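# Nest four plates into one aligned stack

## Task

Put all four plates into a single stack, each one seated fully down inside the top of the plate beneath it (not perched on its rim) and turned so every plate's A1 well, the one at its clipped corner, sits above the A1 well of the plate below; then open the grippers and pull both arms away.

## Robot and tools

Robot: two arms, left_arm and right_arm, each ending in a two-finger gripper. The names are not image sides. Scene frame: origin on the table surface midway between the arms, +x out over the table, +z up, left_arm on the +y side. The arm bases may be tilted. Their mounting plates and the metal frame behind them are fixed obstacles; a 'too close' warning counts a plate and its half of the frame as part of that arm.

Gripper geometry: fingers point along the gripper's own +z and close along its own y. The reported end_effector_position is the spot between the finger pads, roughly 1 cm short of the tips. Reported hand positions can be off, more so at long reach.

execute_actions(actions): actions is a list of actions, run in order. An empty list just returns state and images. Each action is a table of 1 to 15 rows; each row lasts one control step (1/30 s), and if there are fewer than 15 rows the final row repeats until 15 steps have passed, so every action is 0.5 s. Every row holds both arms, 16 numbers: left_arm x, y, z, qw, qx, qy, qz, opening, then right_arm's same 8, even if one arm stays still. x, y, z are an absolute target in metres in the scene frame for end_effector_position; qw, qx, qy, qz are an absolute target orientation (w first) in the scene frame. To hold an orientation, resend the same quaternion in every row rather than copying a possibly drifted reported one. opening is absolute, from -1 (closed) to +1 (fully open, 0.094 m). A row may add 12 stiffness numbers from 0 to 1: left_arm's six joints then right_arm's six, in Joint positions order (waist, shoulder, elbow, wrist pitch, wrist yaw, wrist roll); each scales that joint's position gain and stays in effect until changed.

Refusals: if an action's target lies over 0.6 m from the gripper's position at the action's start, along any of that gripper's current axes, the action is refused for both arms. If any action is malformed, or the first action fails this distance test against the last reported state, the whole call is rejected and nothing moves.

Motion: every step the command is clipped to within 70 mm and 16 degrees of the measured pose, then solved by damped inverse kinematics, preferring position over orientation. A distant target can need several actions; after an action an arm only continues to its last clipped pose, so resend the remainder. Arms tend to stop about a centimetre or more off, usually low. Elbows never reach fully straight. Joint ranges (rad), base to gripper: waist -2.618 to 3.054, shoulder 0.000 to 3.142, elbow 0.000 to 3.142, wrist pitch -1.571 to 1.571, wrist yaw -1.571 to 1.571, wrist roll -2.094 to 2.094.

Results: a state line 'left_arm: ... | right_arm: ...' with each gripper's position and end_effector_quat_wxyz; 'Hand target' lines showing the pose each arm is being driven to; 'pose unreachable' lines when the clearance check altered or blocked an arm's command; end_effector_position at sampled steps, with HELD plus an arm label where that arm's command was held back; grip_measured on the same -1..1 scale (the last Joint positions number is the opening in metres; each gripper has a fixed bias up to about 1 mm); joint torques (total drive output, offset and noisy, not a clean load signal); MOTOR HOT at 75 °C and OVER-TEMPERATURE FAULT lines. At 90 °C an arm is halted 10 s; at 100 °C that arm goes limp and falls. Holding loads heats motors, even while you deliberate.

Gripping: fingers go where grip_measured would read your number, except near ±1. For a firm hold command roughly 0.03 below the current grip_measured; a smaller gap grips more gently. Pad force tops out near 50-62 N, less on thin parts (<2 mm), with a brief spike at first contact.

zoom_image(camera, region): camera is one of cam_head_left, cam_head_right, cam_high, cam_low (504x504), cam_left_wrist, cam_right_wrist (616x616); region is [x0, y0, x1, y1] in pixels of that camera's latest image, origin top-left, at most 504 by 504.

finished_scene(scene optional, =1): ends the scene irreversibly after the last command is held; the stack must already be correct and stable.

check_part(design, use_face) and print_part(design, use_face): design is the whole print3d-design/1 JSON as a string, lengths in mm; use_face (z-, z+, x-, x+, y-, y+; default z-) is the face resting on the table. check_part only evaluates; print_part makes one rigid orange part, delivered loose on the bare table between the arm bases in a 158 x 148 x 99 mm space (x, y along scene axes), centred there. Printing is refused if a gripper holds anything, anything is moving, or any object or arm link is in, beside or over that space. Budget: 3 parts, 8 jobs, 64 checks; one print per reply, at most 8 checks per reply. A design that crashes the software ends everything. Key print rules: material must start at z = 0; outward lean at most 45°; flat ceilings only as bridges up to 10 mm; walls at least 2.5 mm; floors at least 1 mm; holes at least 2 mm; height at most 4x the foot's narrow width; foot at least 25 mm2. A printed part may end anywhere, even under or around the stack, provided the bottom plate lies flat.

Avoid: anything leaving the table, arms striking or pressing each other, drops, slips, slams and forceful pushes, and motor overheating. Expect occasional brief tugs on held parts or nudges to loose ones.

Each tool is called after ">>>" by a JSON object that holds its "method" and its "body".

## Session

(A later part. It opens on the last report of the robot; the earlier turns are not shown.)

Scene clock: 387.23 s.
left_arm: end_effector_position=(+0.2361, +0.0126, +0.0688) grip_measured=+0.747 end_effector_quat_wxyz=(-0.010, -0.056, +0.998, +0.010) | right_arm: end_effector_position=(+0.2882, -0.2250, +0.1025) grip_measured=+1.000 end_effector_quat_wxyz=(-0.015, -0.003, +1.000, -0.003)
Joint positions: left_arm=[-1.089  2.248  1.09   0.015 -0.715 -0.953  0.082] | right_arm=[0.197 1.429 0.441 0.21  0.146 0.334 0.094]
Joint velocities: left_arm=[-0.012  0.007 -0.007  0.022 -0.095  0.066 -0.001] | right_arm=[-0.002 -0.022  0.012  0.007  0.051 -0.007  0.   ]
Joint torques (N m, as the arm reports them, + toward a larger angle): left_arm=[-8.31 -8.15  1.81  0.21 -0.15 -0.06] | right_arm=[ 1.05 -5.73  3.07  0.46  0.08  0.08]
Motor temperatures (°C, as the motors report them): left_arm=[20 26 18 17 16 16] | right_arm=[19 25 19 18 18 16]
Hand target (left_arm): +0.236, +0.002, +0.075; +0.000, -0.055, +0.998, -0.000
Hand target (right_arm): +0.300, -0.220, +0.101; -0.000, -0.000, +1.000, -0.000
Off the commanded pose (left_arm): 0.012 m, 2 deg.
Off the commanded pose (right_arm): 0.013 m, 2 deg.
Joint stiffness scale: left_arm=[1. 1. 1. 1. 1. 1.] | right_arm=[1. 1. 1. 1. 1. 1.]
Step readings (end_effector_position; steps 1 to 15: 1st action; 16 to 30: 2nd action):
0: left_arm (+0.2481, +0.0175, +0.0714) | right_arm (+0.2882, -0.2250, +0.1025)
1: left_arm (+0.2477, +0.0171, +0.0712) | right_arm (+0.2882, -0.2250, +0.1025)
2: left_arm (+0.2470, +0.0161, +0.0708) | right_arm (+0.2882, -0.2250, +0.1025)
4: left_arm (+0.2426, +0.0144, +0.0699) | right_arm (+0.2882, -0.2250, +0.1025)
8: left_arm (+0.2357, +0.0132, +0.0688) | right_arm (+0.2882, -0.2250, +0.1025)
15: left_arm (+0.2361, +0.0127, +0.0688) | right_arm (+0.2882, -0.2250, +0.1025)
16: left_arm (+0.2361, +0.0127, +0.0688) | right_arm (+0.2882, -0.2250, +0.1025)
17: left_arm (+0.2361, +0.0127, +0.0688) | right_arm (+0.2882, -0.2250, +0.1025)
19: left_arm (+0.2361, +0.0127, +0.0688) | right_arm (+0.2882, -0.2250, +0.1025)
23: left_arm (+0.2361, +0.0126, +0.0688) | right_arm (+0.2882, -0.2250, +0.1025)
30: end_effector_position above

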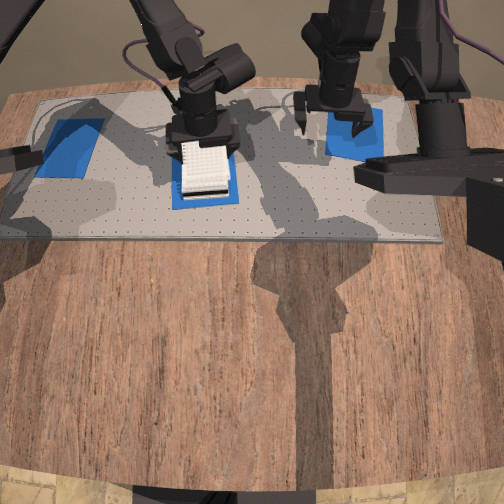

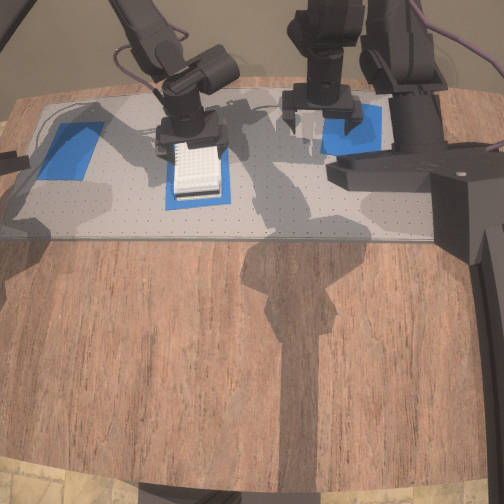

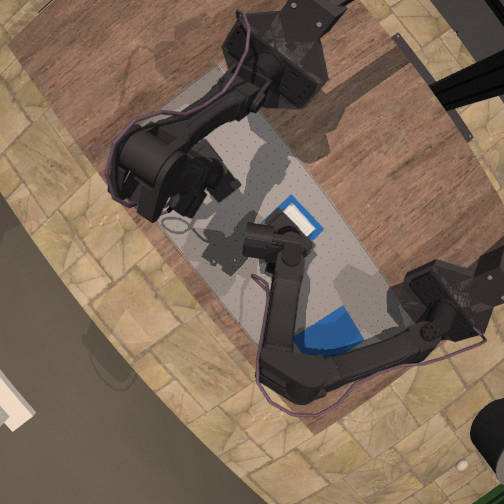

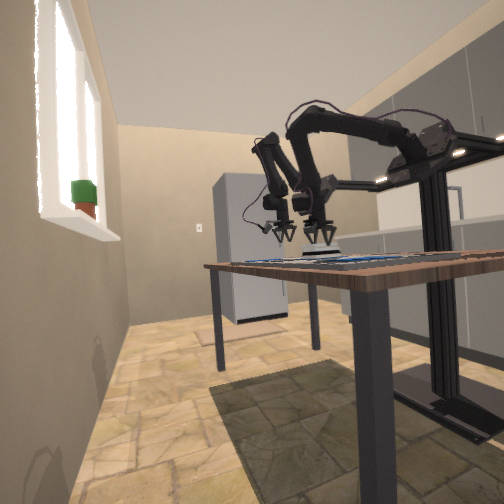

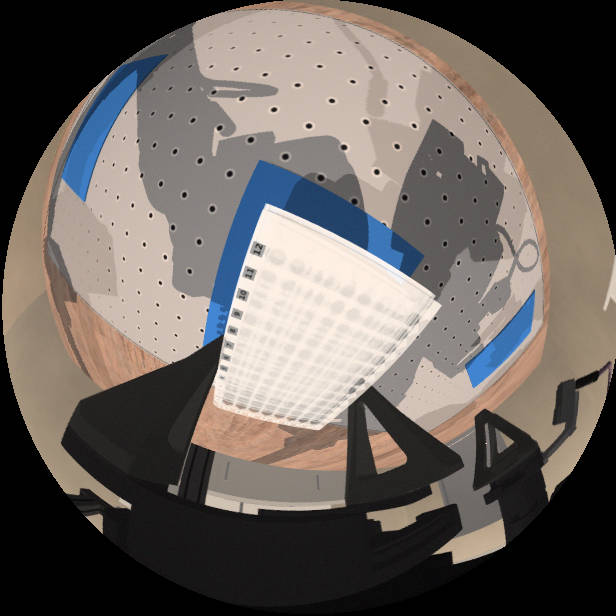

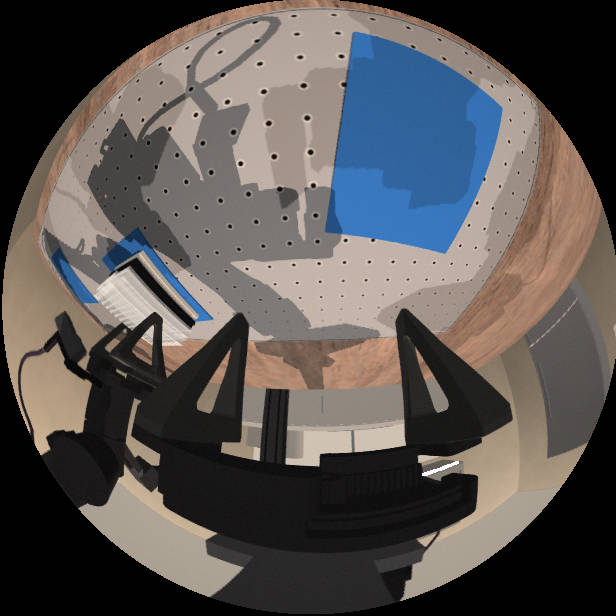

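>>> {"method": "execute_actions", "body": {"actions": [[[0.232,0.012,0.075,0,-0.04,0.999,0,0.7,0.3,-0.22,0.1,0,0,1,0,1]],[[0.232,0.012,0.075,0,-0.04,0.999,0,0.7,0.3,-0.22,0.1,0,0,1,0,1]]]}}

>>> {"method": "zoom_image", "body": {"camera": "cam_head_left", "region": [150,105,260,215]}}

>>> {"method": "zoom_image", "body": {"camera": "cam_left_wrist", "region": [200,150,480,430]}}

>>> {"method": "zoom_image", "body": {"camera": "cam_low", "region": [280,215,370,270]}}

Scene clock: 393.67 s.
left_arm: end_effector_position=(+0.2350, +0.0130, +0.0680) grip_measured=+0.747 end_effector_quat_wxyz=(-0.005, -0.048, +0.999, +0.004) | right_arm: end_effector_position=(+0.2882, -0.2250, +0.1025) grip_measured=+1.000 end_effector_quat_wxyz=(-0.015, -0.003, +1.000, -0.003)
Joint positions: left_arm=[-1.089  2.248  1.07   0.054 -0.716 -0.924  0.082] | right_arm=[0.197 1.429 0.441 0.21  0.146 0.334 0.094]
Joint velocities: left_arm=[-0.007 -0.002  0.007  0.081  0.051  0.022 -0.002] | right_arm=[-0.007 -0.002  0.007 -0.037  0.037  0.051  0.   ]
Joint torques (N m, as the arm reports them, + toward a larger angle): left_arm=[-7.73 -9.39 -0.59  0.24 -0.12  0.05] | right_arm=[ 1.1  -5.78  3.04  0.47  0.07  0.08]
Motor temperatures (°C, as the motors report them): left_arm=[20 26 17 17 16 16] | right_arm=[19 25 19 18 18 16]
Hand target (left_arm): +0.232, +0.012, +0.075; +0.000, -0.040, +0.999, +0.000
Hand target (right_arm): +0.300, -0.220, +0.101; -0.000, -0.000, +1.000, -0.000
Off the commanded pose (left_arm): 0.008 m, 1 deg.
Off the commanded pose (right_arm): 0.013 m, 2 deg.
Joint stiffness scale: left_arm=[1. 1. 1. 1. 1. 1.] | right_arm=[1. 1. 1. 1. 1. 1.]
Step readings (end_effector_position; steps 1 to 15: 1st action; 16 to 30: 2nd action):
0: left_arm (+0.2361, +0.0126, +0.0688) | right_arm (+0.2882, -0.2250, +0.1025)
1: left_arm (+0.2361, +0.0126, +0.0687) | right_arm (+0.2882, -0.2250, +0.1025)
2: left_arm (+0.2358, +0.0128, +0.0685) | right_arm (+0.2882, -0.2250, +0.1025)
4: left_arm (+0.2344, +0.0139, +0.0683) | right_arm (+0.2882, -0.2250, +0.1025)
8: left_arm (+0.2335, +0.0146, +0.0681) | right_arm (+0.2882, -0.2250, +0.1025)
15: left_arm (+0.2347, +0.0133, +0.0680) | right_arm (+0.2882, -0.2250, +0.1025)
16: left_arm (+0.2348, +0.0132, +0.0680) | right_arm (+0.2882, -0.2250, +0.1025)
17: left_arm (+0.2348, +0.0132, +0.0680) | right_arm (+0.2882, -0.2250, +0.1025)
19: left_arm (+0.2349, +0.0131, +0.0680) | right_arm (+0.2882, -0.2250, +0.1025)
23: left_arm (+0.2350, +0.0130, +0.0680) | right_arm (+0.2882, -0.2250, +0.1025)
30: end_effector_position above

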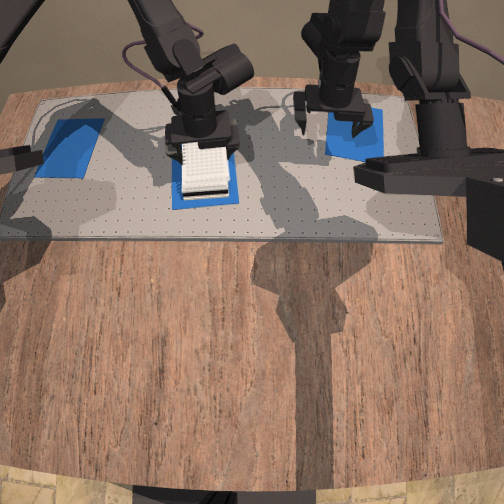

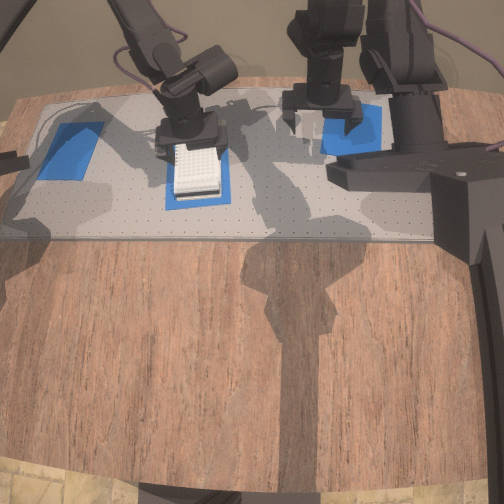

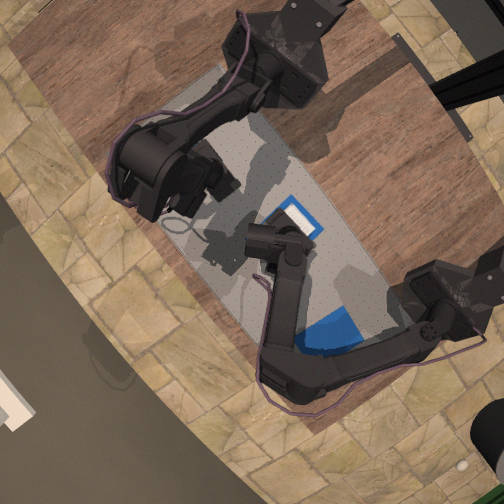

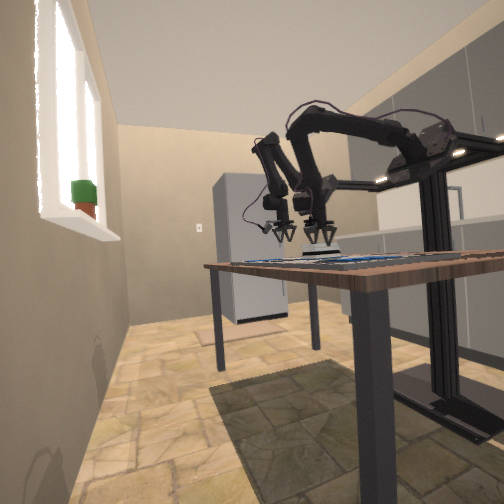

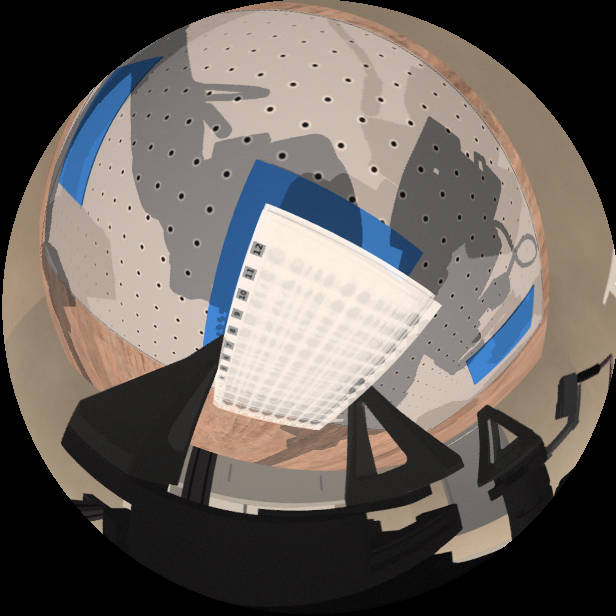

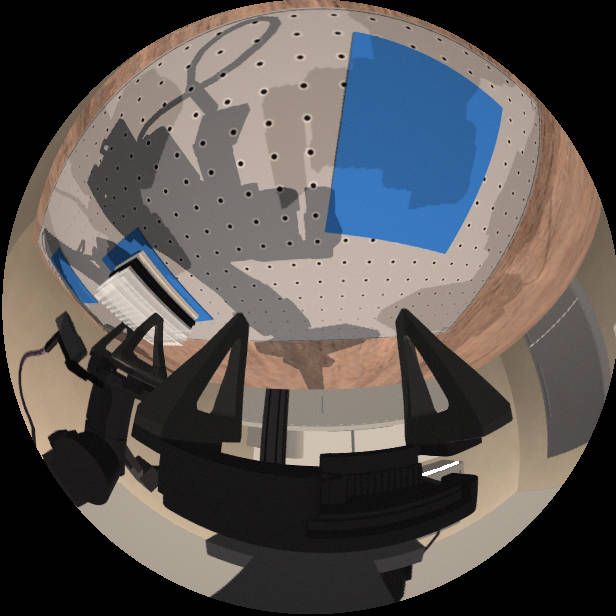

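Region (150, 105, 260, 215) of cam_head_left's 504x504 image, scaled by 4.582, with more detail than that image has.

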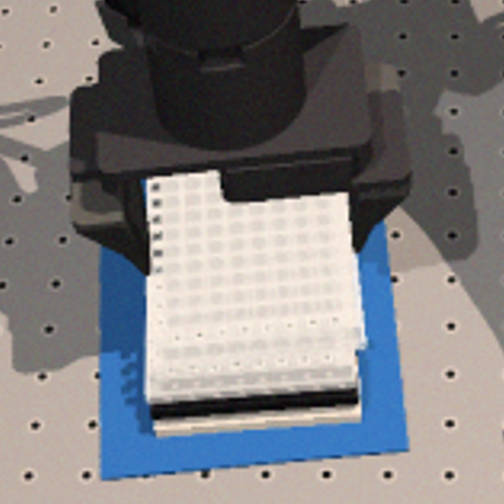

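Region (200, 150, 480, 430) of cam_left_wrist's 616x616 image, scaled by 1.800, with more detail than that image has.

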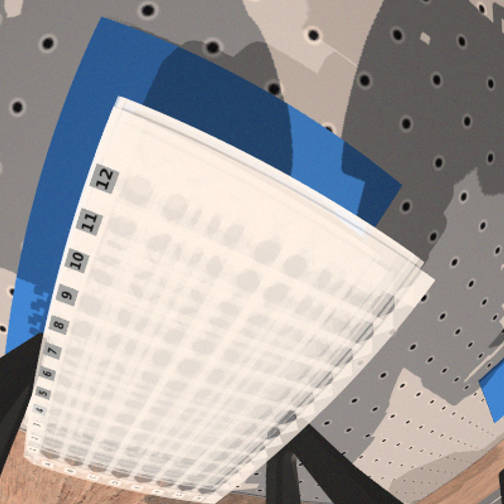

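Region (280, 215, 370, 270) of cam_low's 504x504 image, scaled by 5.600, with more detail than that image has.

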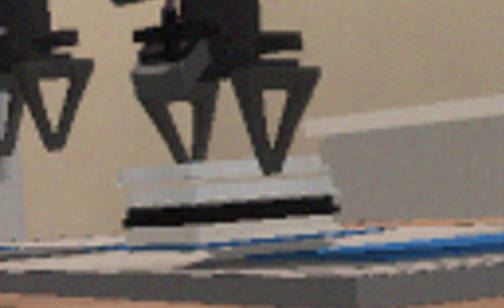

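>>> {"method": "execute_actions", "body": {"actions": [[[0.232,0.022,0.075,0,-0.036,0.999,0,0.7,0.3,-0.22,0.1,0,0,1,0,1]],[[0.232,0.022,0.075,0,-0.036,0.999,0,0.7,0.3,-0.22,0.1,0,0,1,0,1]]]}}

>>> {"method": "zoom_image", "body": {"camera": "cam_head_left", "region": [150,105,260,215]}}

>>> {"method": "zoom_image", "body": {"camera": "cam_right_wrist", "region": [60,210,230,380]}}

>>> {"method": "zoom_image", "body": {"camera": "cam_low", "region": [280,215,370,270]}}

Scene clock: 401.77 s.
left_arm: end_effector_position=(+0.2296, +0.0206, +0.0697) grip_measured=+0.747 end_effector_quat_wxyz=(-0.006, -0.037, +0.999, +0.004) | right_arm: end_effector_position=(+0.2882, -0.2250, +0.1025) grip_measured=+1.000 end_effector_quat_wxyz=(-0.015, -0.003, +1.000, -0.003)
Joint positions: left_arm=[-1.089  2.234  1.024  0.086 -0.715 -0.901  0.082] | right_arm=[0.197 1.429 0.441 0.21  0.146 0.334 0.094]
Joint velocities: left_arm=[-0.002 -0.007  0.012  0.081 -0.037 -0.007 -0.   ] | right_arm=[-0.007 -0.002  0.002 -0.066  0.007  0.022  0.   ]
Joint torques (N m, as the arm reports them, + toward a larger angle): left_arm=[-6.6  -9.85 -0.58  0.25 -0.06  0.05] | right_arm=[ 1.11 -5.78  3.01  0.46  0.07  0.08]
Motor temperatures (°C, as the motors report them): left_arm=[21 27 17 17 16 16] | right_arm=[19 25 19 18 18 16]
Hand target (left_arm): +0.232, +0.022, +0.075; -0.000, -0.036, +0.999, +0.000
Hand target (right_arm): +0.300, -0.220, +0.101; -0.000, -0.000, +1.000, -0.000
Off the commanded pose (left_arm): 0.006 m, 1 deg.
Off the commanded pose (right_arm): 0.013 m, 2 deg.
Joint stiffness scale: left_arm=[1. 1. 1. 1. 1. 1.] | right_arm=[1. 1. 1. 1. 1. 1.]
Step readings (end_effector_position; steps 1 to 15: 1st action; 16 to 30: 2nd action):
0: left_arm (+0.2350, +0.0130, +0.0680) | right_arm (+0.2882, -0.2250, +0.1025)
1: left_arm (+0.2346, +0.0134, +0.0682) | right_arm (+0.2882, -0.2250, +0.1025)
2: left_arm (+0.2340, +0.0150, +0.0689) | right_arm (+0.2882, -0.2250, +0.1025)
4: left_arm (+0.2310, +0.0194, +0.0699) | right_arm (+0.2882, -0.2250, +0.1025)
8: left_arm (+0.2281, +0.0223, +0.0697) | right_arm (+0.2882, -0.2250, +0.1025)
15: left_arm (+0.2292, +0.0210, +0.0697) | right_arm (+0.2882, -0.2250, +0.1025)
16: left_arm (+0.2293, +0.0209, +0.0697) | right_arm (+0.2882, -0.2250, +0.1025)
17: left_arm (+0.2294, +0.0209, +0.0697) | right_arm (+0.2882, -0.2250, +0.1025)
19: left_arm (+0.2294, +0.0208, +0.0697) | right_arm (+0.2882, -0.2250, +0.1025)
23: left_arm (+0.2295, +0.0207, +0.0697) | right_arm (+0.2882, -0.2250, +0.1025)
30: end_effector_position above

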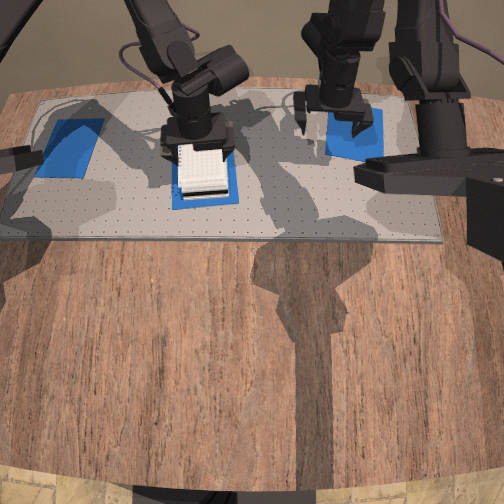

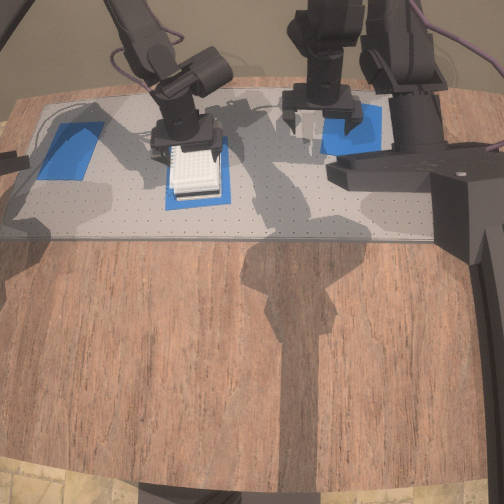

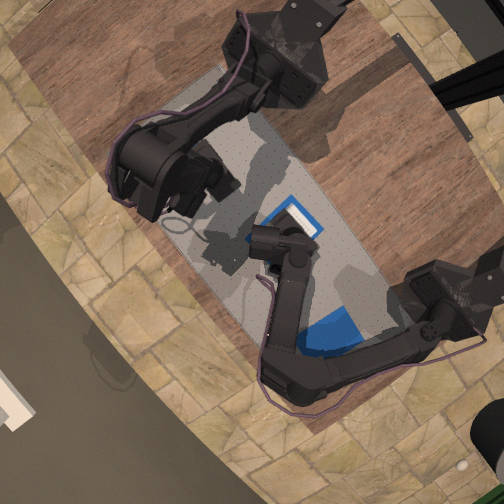

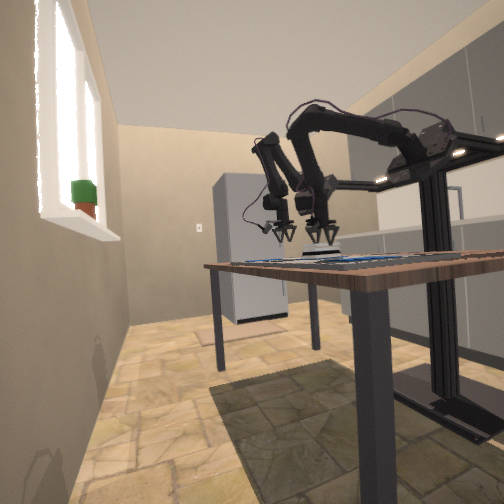

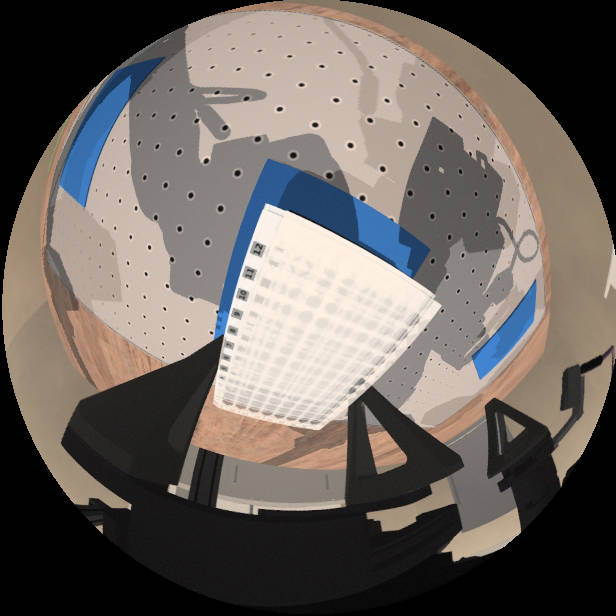

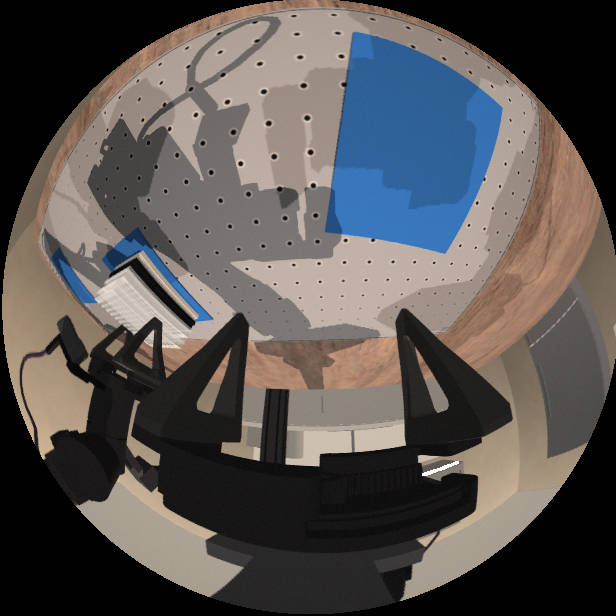

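Region (150, 105, 260, 215) of cam_head_left's 504x504 image, scaled by 4.582, with more detail than that image has.

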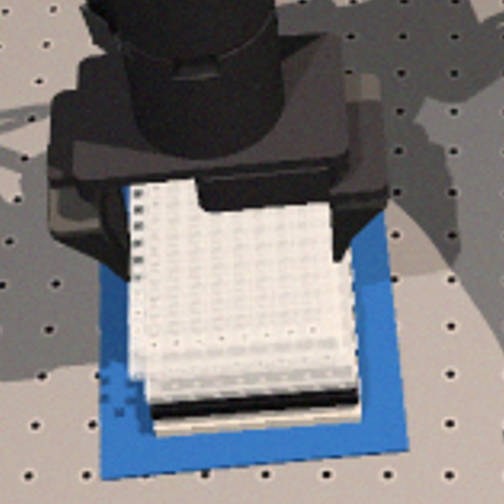

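Region (60, 210, 230, 380) of cam_right_wrist's 616x616 image, scaled by 2.965, with more detail than that image has.

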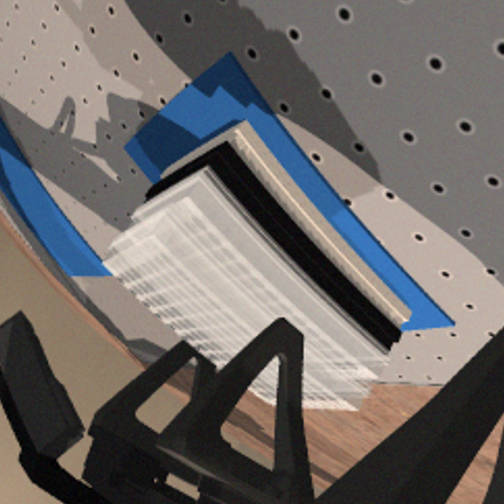

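Region (280, 215, 370, 270) of cam_low's 504x504 image, scaled by 5.600, with more detail than that image has.

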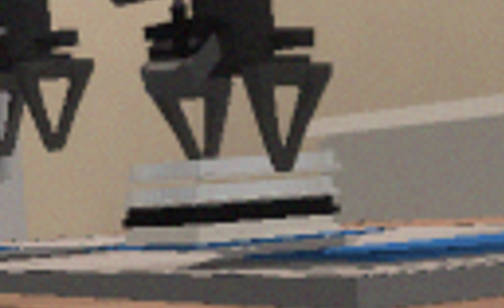

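>>> {"method": "execute_actions", "body": {"actions": [[[0.235,0.011,0.075,0,-0.042,0.999,0,0.7,0.3,-0.22,0.1,0,0,1,0,1]],[[0.235,0.011,0.075,0,-0.042,0.999,0,0.7,0.3,-0.22,0.1,0,0,1,0,1]]]}}

>>> {"method": "zoom_image", "body": {"camera": "cam_head_left", "region": [150,105,260,215]}}

>>> {"method": "zoom_image", "body": {"camera": "cam_right_wrist", "region": [60,210,230,380]}}

>>> {"method": "zoom_image", "body": {"camera": "cam_low", "region": [280,215,370,270]}}

Scene clock: 407.83 s.
left_arm: end_effector_position=(+0.2276, +0.0228, +0.0697) grip_measured=+0.747 end_effector_quat_wxyz=(-0.009, -0.039, +0.999, +0.008) | right_arm: end_effector_position=(+0.2882, -0.2250, +0.1025) grip_measured=+1.000 end_effector_quat_wxyz=(-0.015, -0.003, +1.000, -0.003)
Joint positions: left_arm=[-1.089  2.234  1.024  0.072 -0.715 -0.914  0.082] | right_arm=[0.197 1.429 0.441 0.21  0.146 0.334 0.094]
Joint velocities: left_arm=[-0.002 -0.002  0.002 -0.007  0.007  0.007 -0.001] | right_arm=[-0.012 -0.002 -0.017 -0.11  -0.051 -0.066  0.   ]
Joint torques (N m, as the arm reports them, + toward a larger angle): left_arm=[-7.38 -8.31  3.33 -0.03 -0.11 -0.06] | right_arm=[ 1.09 -5.8   3.05  0.45  0.07  0.1 ]
Motor temperatures (°C, as the motors report them): left_arm=[21 28 17 17 16 16] | right_arm=[19 25 19 18 18 16]
Hand target (left_arm): +0.235, +0.011, +0.075; +0.000, -0.042, +0.999, -0.000
Hand target (right_arm): +0.300, -0.220, +0.101; -0.000, -0.000, +1.000, -0.000
Off the commanded pose (left_arm): 0.015 m, 1 deg.
Off the commanded pose (right_arm): 0.013 m, 2 deg.
Joint stiffness scale: left_arm=[1. 1. 1. 1. 1. 1.] | right_arm=[1. 1. 1. 1. 1. 1.]
Step readings (end_effector_position; steps 1 to 15: 1st action; 16 to 30: 2nd action):
0: left_arm (+0.2296, +0.0206, +0.0697) | right_arm (+0.2882, -0.2250, +0.1025)
1: left_arm (+0.2294, +0.0208, +0.0697) | right_arm (+0.2882, -0.2250, +0.1025)
2: left_arm (+0.2292, +0.0211, +0.0697) | right_arm (+0.2882, -0.2250, +0.1025)
4: left_arm (+0.2286, +0.0217, +0.0697) | right_arm (+0.2882, -0.2250, +0.1025)
8: left_arm (+0.2281, +0.0223, +0.0697) | right_arm (+0.2882, -0.2250, +0.1025)
15: left_arm (+0.2277, +0.0226, +0.0697) | right_arm (+0.2882, -0.2250, +0.1025)
16: left_arm (+0.2277, +0.0226, +0.0697) | right_arm (+0.2882, -0.2250, +0.1025)
17: left_arm (+0.2277, +0.0227, +0.0697) | right_arm (+0.2882, -0.2250, +0.1025)
19: left_arm (+0.2277, +0.0227, +0.0697) | right_arm (+0.2882, -0.2250, +0.1025)
23: left_arm (+0.2277, +0.0227, +0.0697) | right_arm (+0.2882, -0.2250, +0.1025)
30: end_effector_position above

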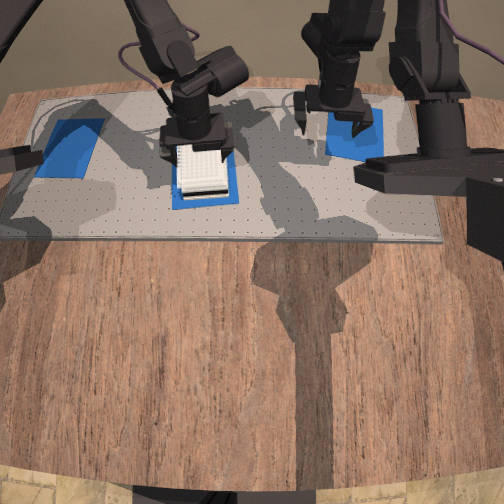

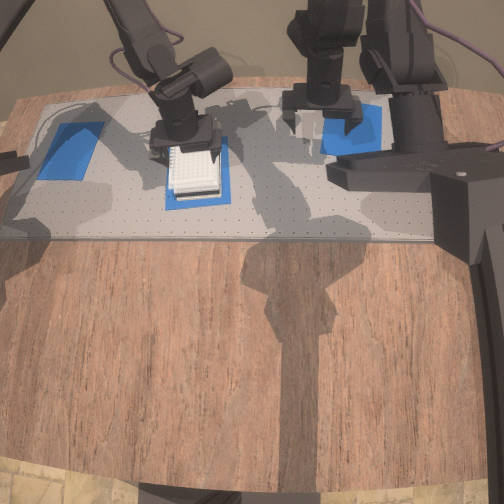

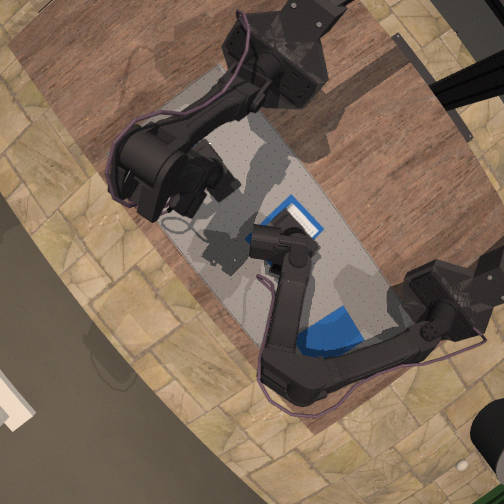

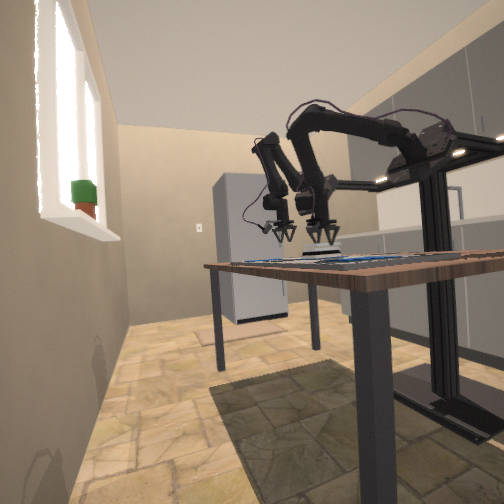

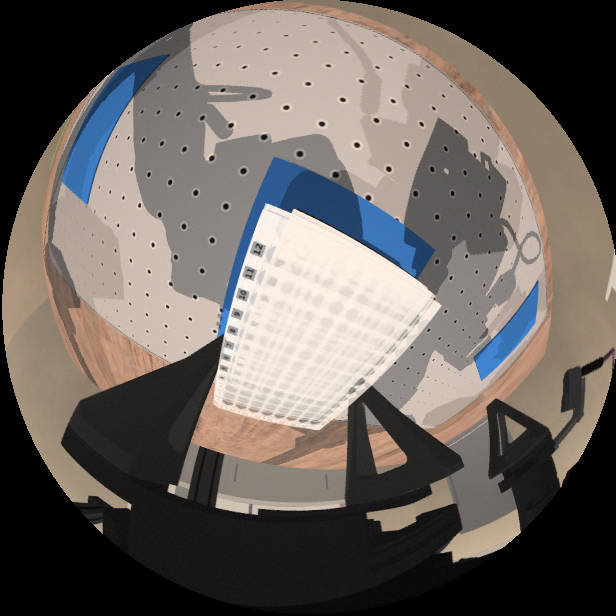

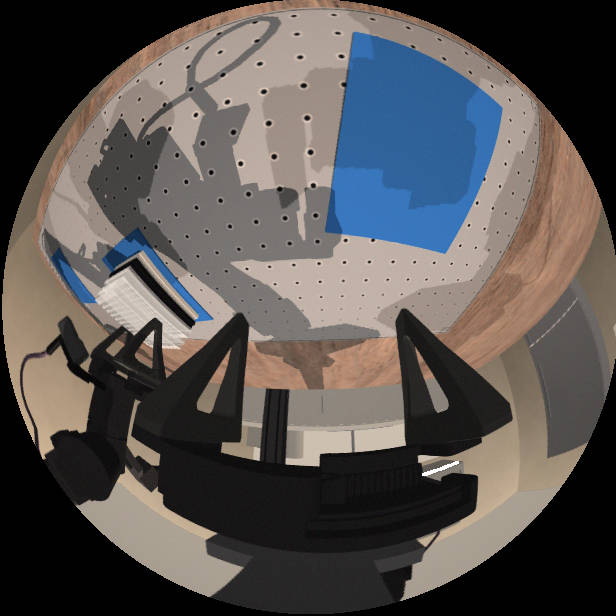

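Region (150, 105, 260, 215) of cam_head_left's 504x504 image, scaled by 4.582, with more detail than that image has.

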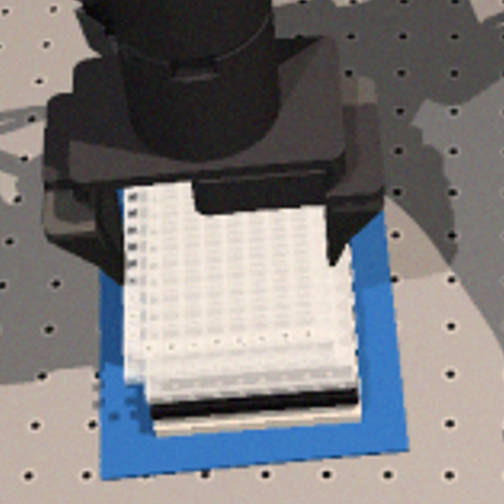

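Region (60, 210, 230, 380) of cam_right_wrist's 616x616 image, scaled by 2.965, with more detail than that image has.

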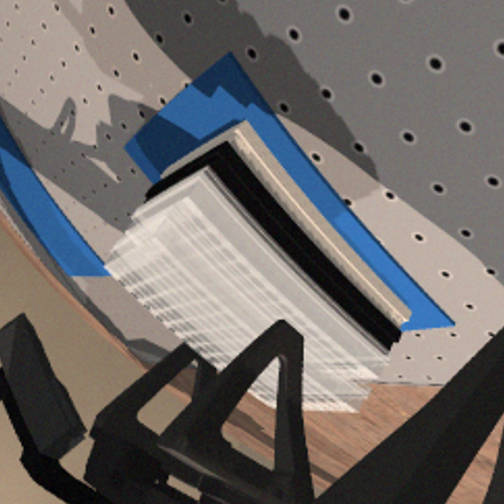

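Region (280, 215, 370, 270) of cam_low's 504x504 image, scaled by 5.600, with more detail than that image has.

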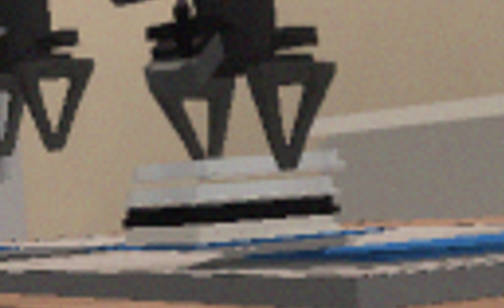

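>>> {"method": "execute_actions", "body": {"actions": [[[0.238,0.007,0.074,0,-0.045,0.999,0,0.7,0.3,-0.22,0.1,0,0,1,0,1]],[[0.24,0.0045,0.073,0,-0.045,0.999,0,0.7,0.3,-0.22,0.1,0,0,1,0,1]]]}}

>>> {"method": "zoom_image", "body": {"camera": "cam_head_left", "region": [150,105,260,215]}}

>>> {"method": "zoom_image", "body": {"camera": "cam_right_wrist", "region": [60,210,230,380]}}

>>> {"method": "zoom_image", "body": {"camera": "cam_low", "region": [280,215,370,270]}}

Scene clock: 416.53 s.
left_arm: end_effector_position=(+0.2379, +0.0127, +0.0703) grip_measured=+0.747 end_effector_quat_wxyz=(-0.005, -0.047, +0.999, +0.003) | right_arm: end_effector_position=(+0.2882, -0.2251, +0.1025) grip_measured=+1.000 end_effector_quat_wxyz=(-0.015, -0.003, +1.000, -0.003)
Joint positions: left_arm=[-1.089  2.237  1.069  0.049 -0.715 -0.918  0.082] | right_arm=[0.197 1.429 0.441 0.21  0.147 0.334 0.094]
Joint velocities: left_arm=[-0.002 -0.027  0.002 -0.007  0.022  0.11  -0.001] | right_arm=[-0.007  0.007 -0.012 -0.007 -0.007 -0.037  0.   ]
Joint torques (N m, as the arm reports them, + toward a larger angle): left_arm=[-7.35 -7.71  3.14 -0.01 -0.1  -0.04] | right_arm=[ 1.1  -5.79  2.99  0.46  0.06  0.08]
Motor temperatures (°C, as the motors report them): left_arm=[21 27 18 17 16 16] | right_arm=[18 25 19 18 18 16]
Hand target (left_arm): +0.240, +0.005, +0.073; +0.000, -0.045, +0.999, -0.000
Hand target (right_arm): +0.300, -0.220, +0.101; -0.000, -0.000, +1.000, -0.000
Off the commanded pose (left_arm): 0.009 m, 1 deg.
Off the commanded pose (right_arm): 0.013 m, 2 deg.
Joint stiffness scale: left_arm=[1. 1. 1. 1. 1. 1.] | right_arm=[1. 1. 1. 1. 1. 1.]
Step readings (end_effector_position; steps 1 to 15: 1st action; 16 to 30: 2nd action):
0: left_arm (+0.2276, +0.0228, +0.0697) | right_arm (+0.2882, -0.2251, +0.1025)
1: left_arm (+0.2282, +0.0222, +0.0698) | right_arm (+0.2882, -0.2251, +0.1025)
2: left_arm (+0.2289, +0.0213, +0.0697) | right_arm (+0.2882, -0.2251, +0.1025)
4: left_arm (+0.2324, +0.0180, +0.0699) | right_arm (+0.2882, -0.2251, +0.1025)
8: left_arm (+0.2356, +0.0149, +0.0702) | right_arm (+0.2882, -0.2251, +0.1025)
15: left_arm (+0.2353, +0.0152, +0.0702) | right_arm (+0.2882, -0.2251, +0.1025)
16: left_arm (+0.2354, +0.0151, +0.0702) | right_arm (+0.2882, -0.2251, +0.1025)
17: left_arm (+0.2355, +0.0150, +0.0702) | right_arm (+0.2882, -0.2251, +0.1025)
19: left_arm (+0.2368, +0.0136, +0.0702) | right_arm (+0.2882, -0.2251, +0.1025)
23: left_arm (+0.2382, +0.0123, +0.0703) | right_arm (+0.2882, -0.2251, +0.1025)
30: end_effector_position above

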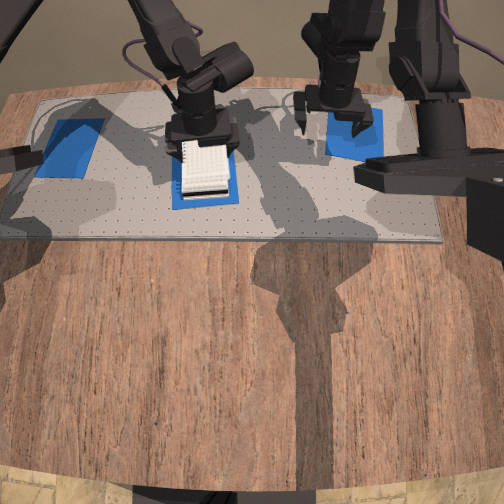

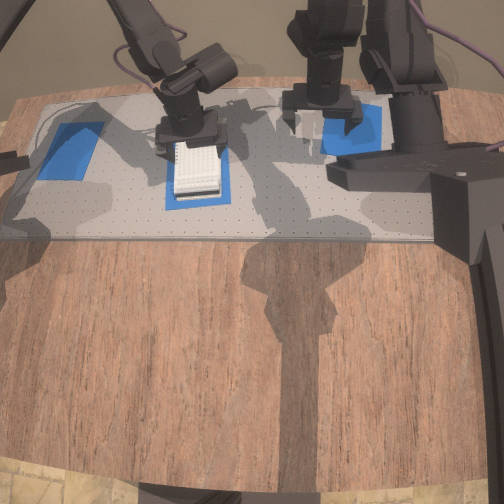

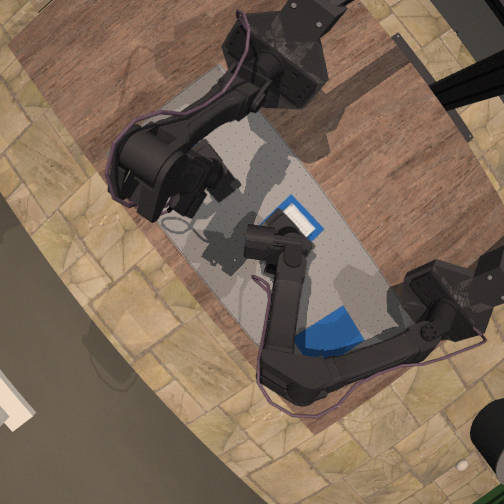

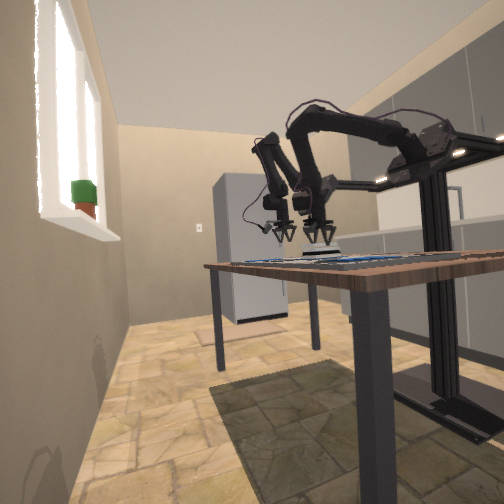

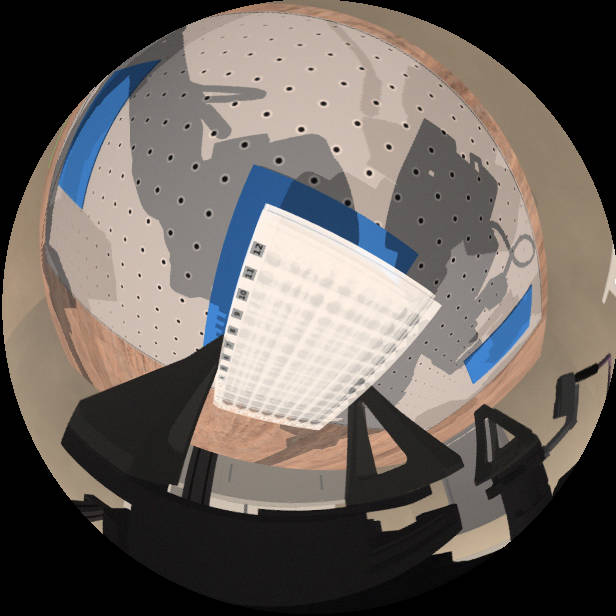

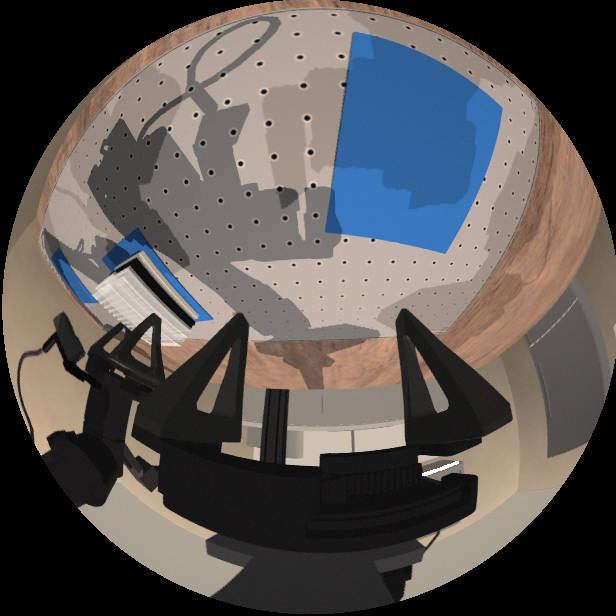

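Region (150, 105, 260, 215) of cam_head_left's 504x504 image, scaled by 4.582, with more detail than that image has.

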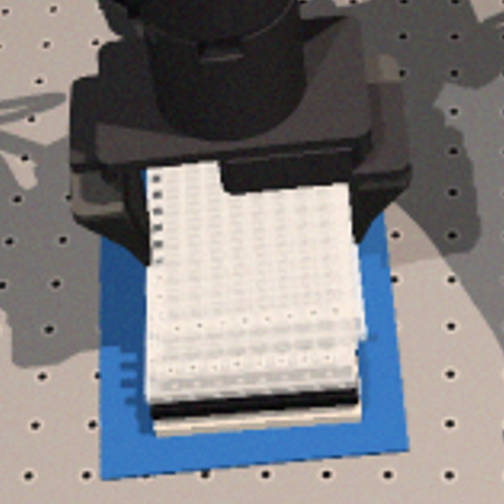

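Region (60, 210, 230, 380) of cam_right_wrist's 616x616 image, scaled by 2.965, with more detail than that image has.

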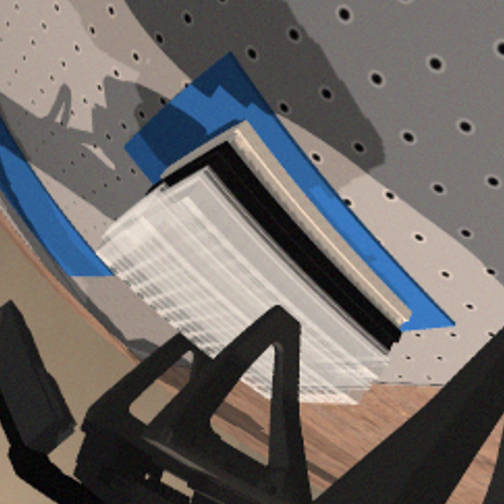

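Region (280, 215, 370, 270) of cam_low's 504x504 image, scaled by 5.600, with more detail than that image has.

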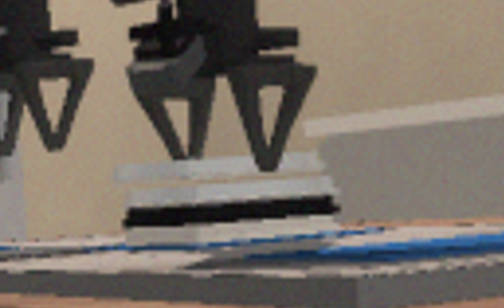

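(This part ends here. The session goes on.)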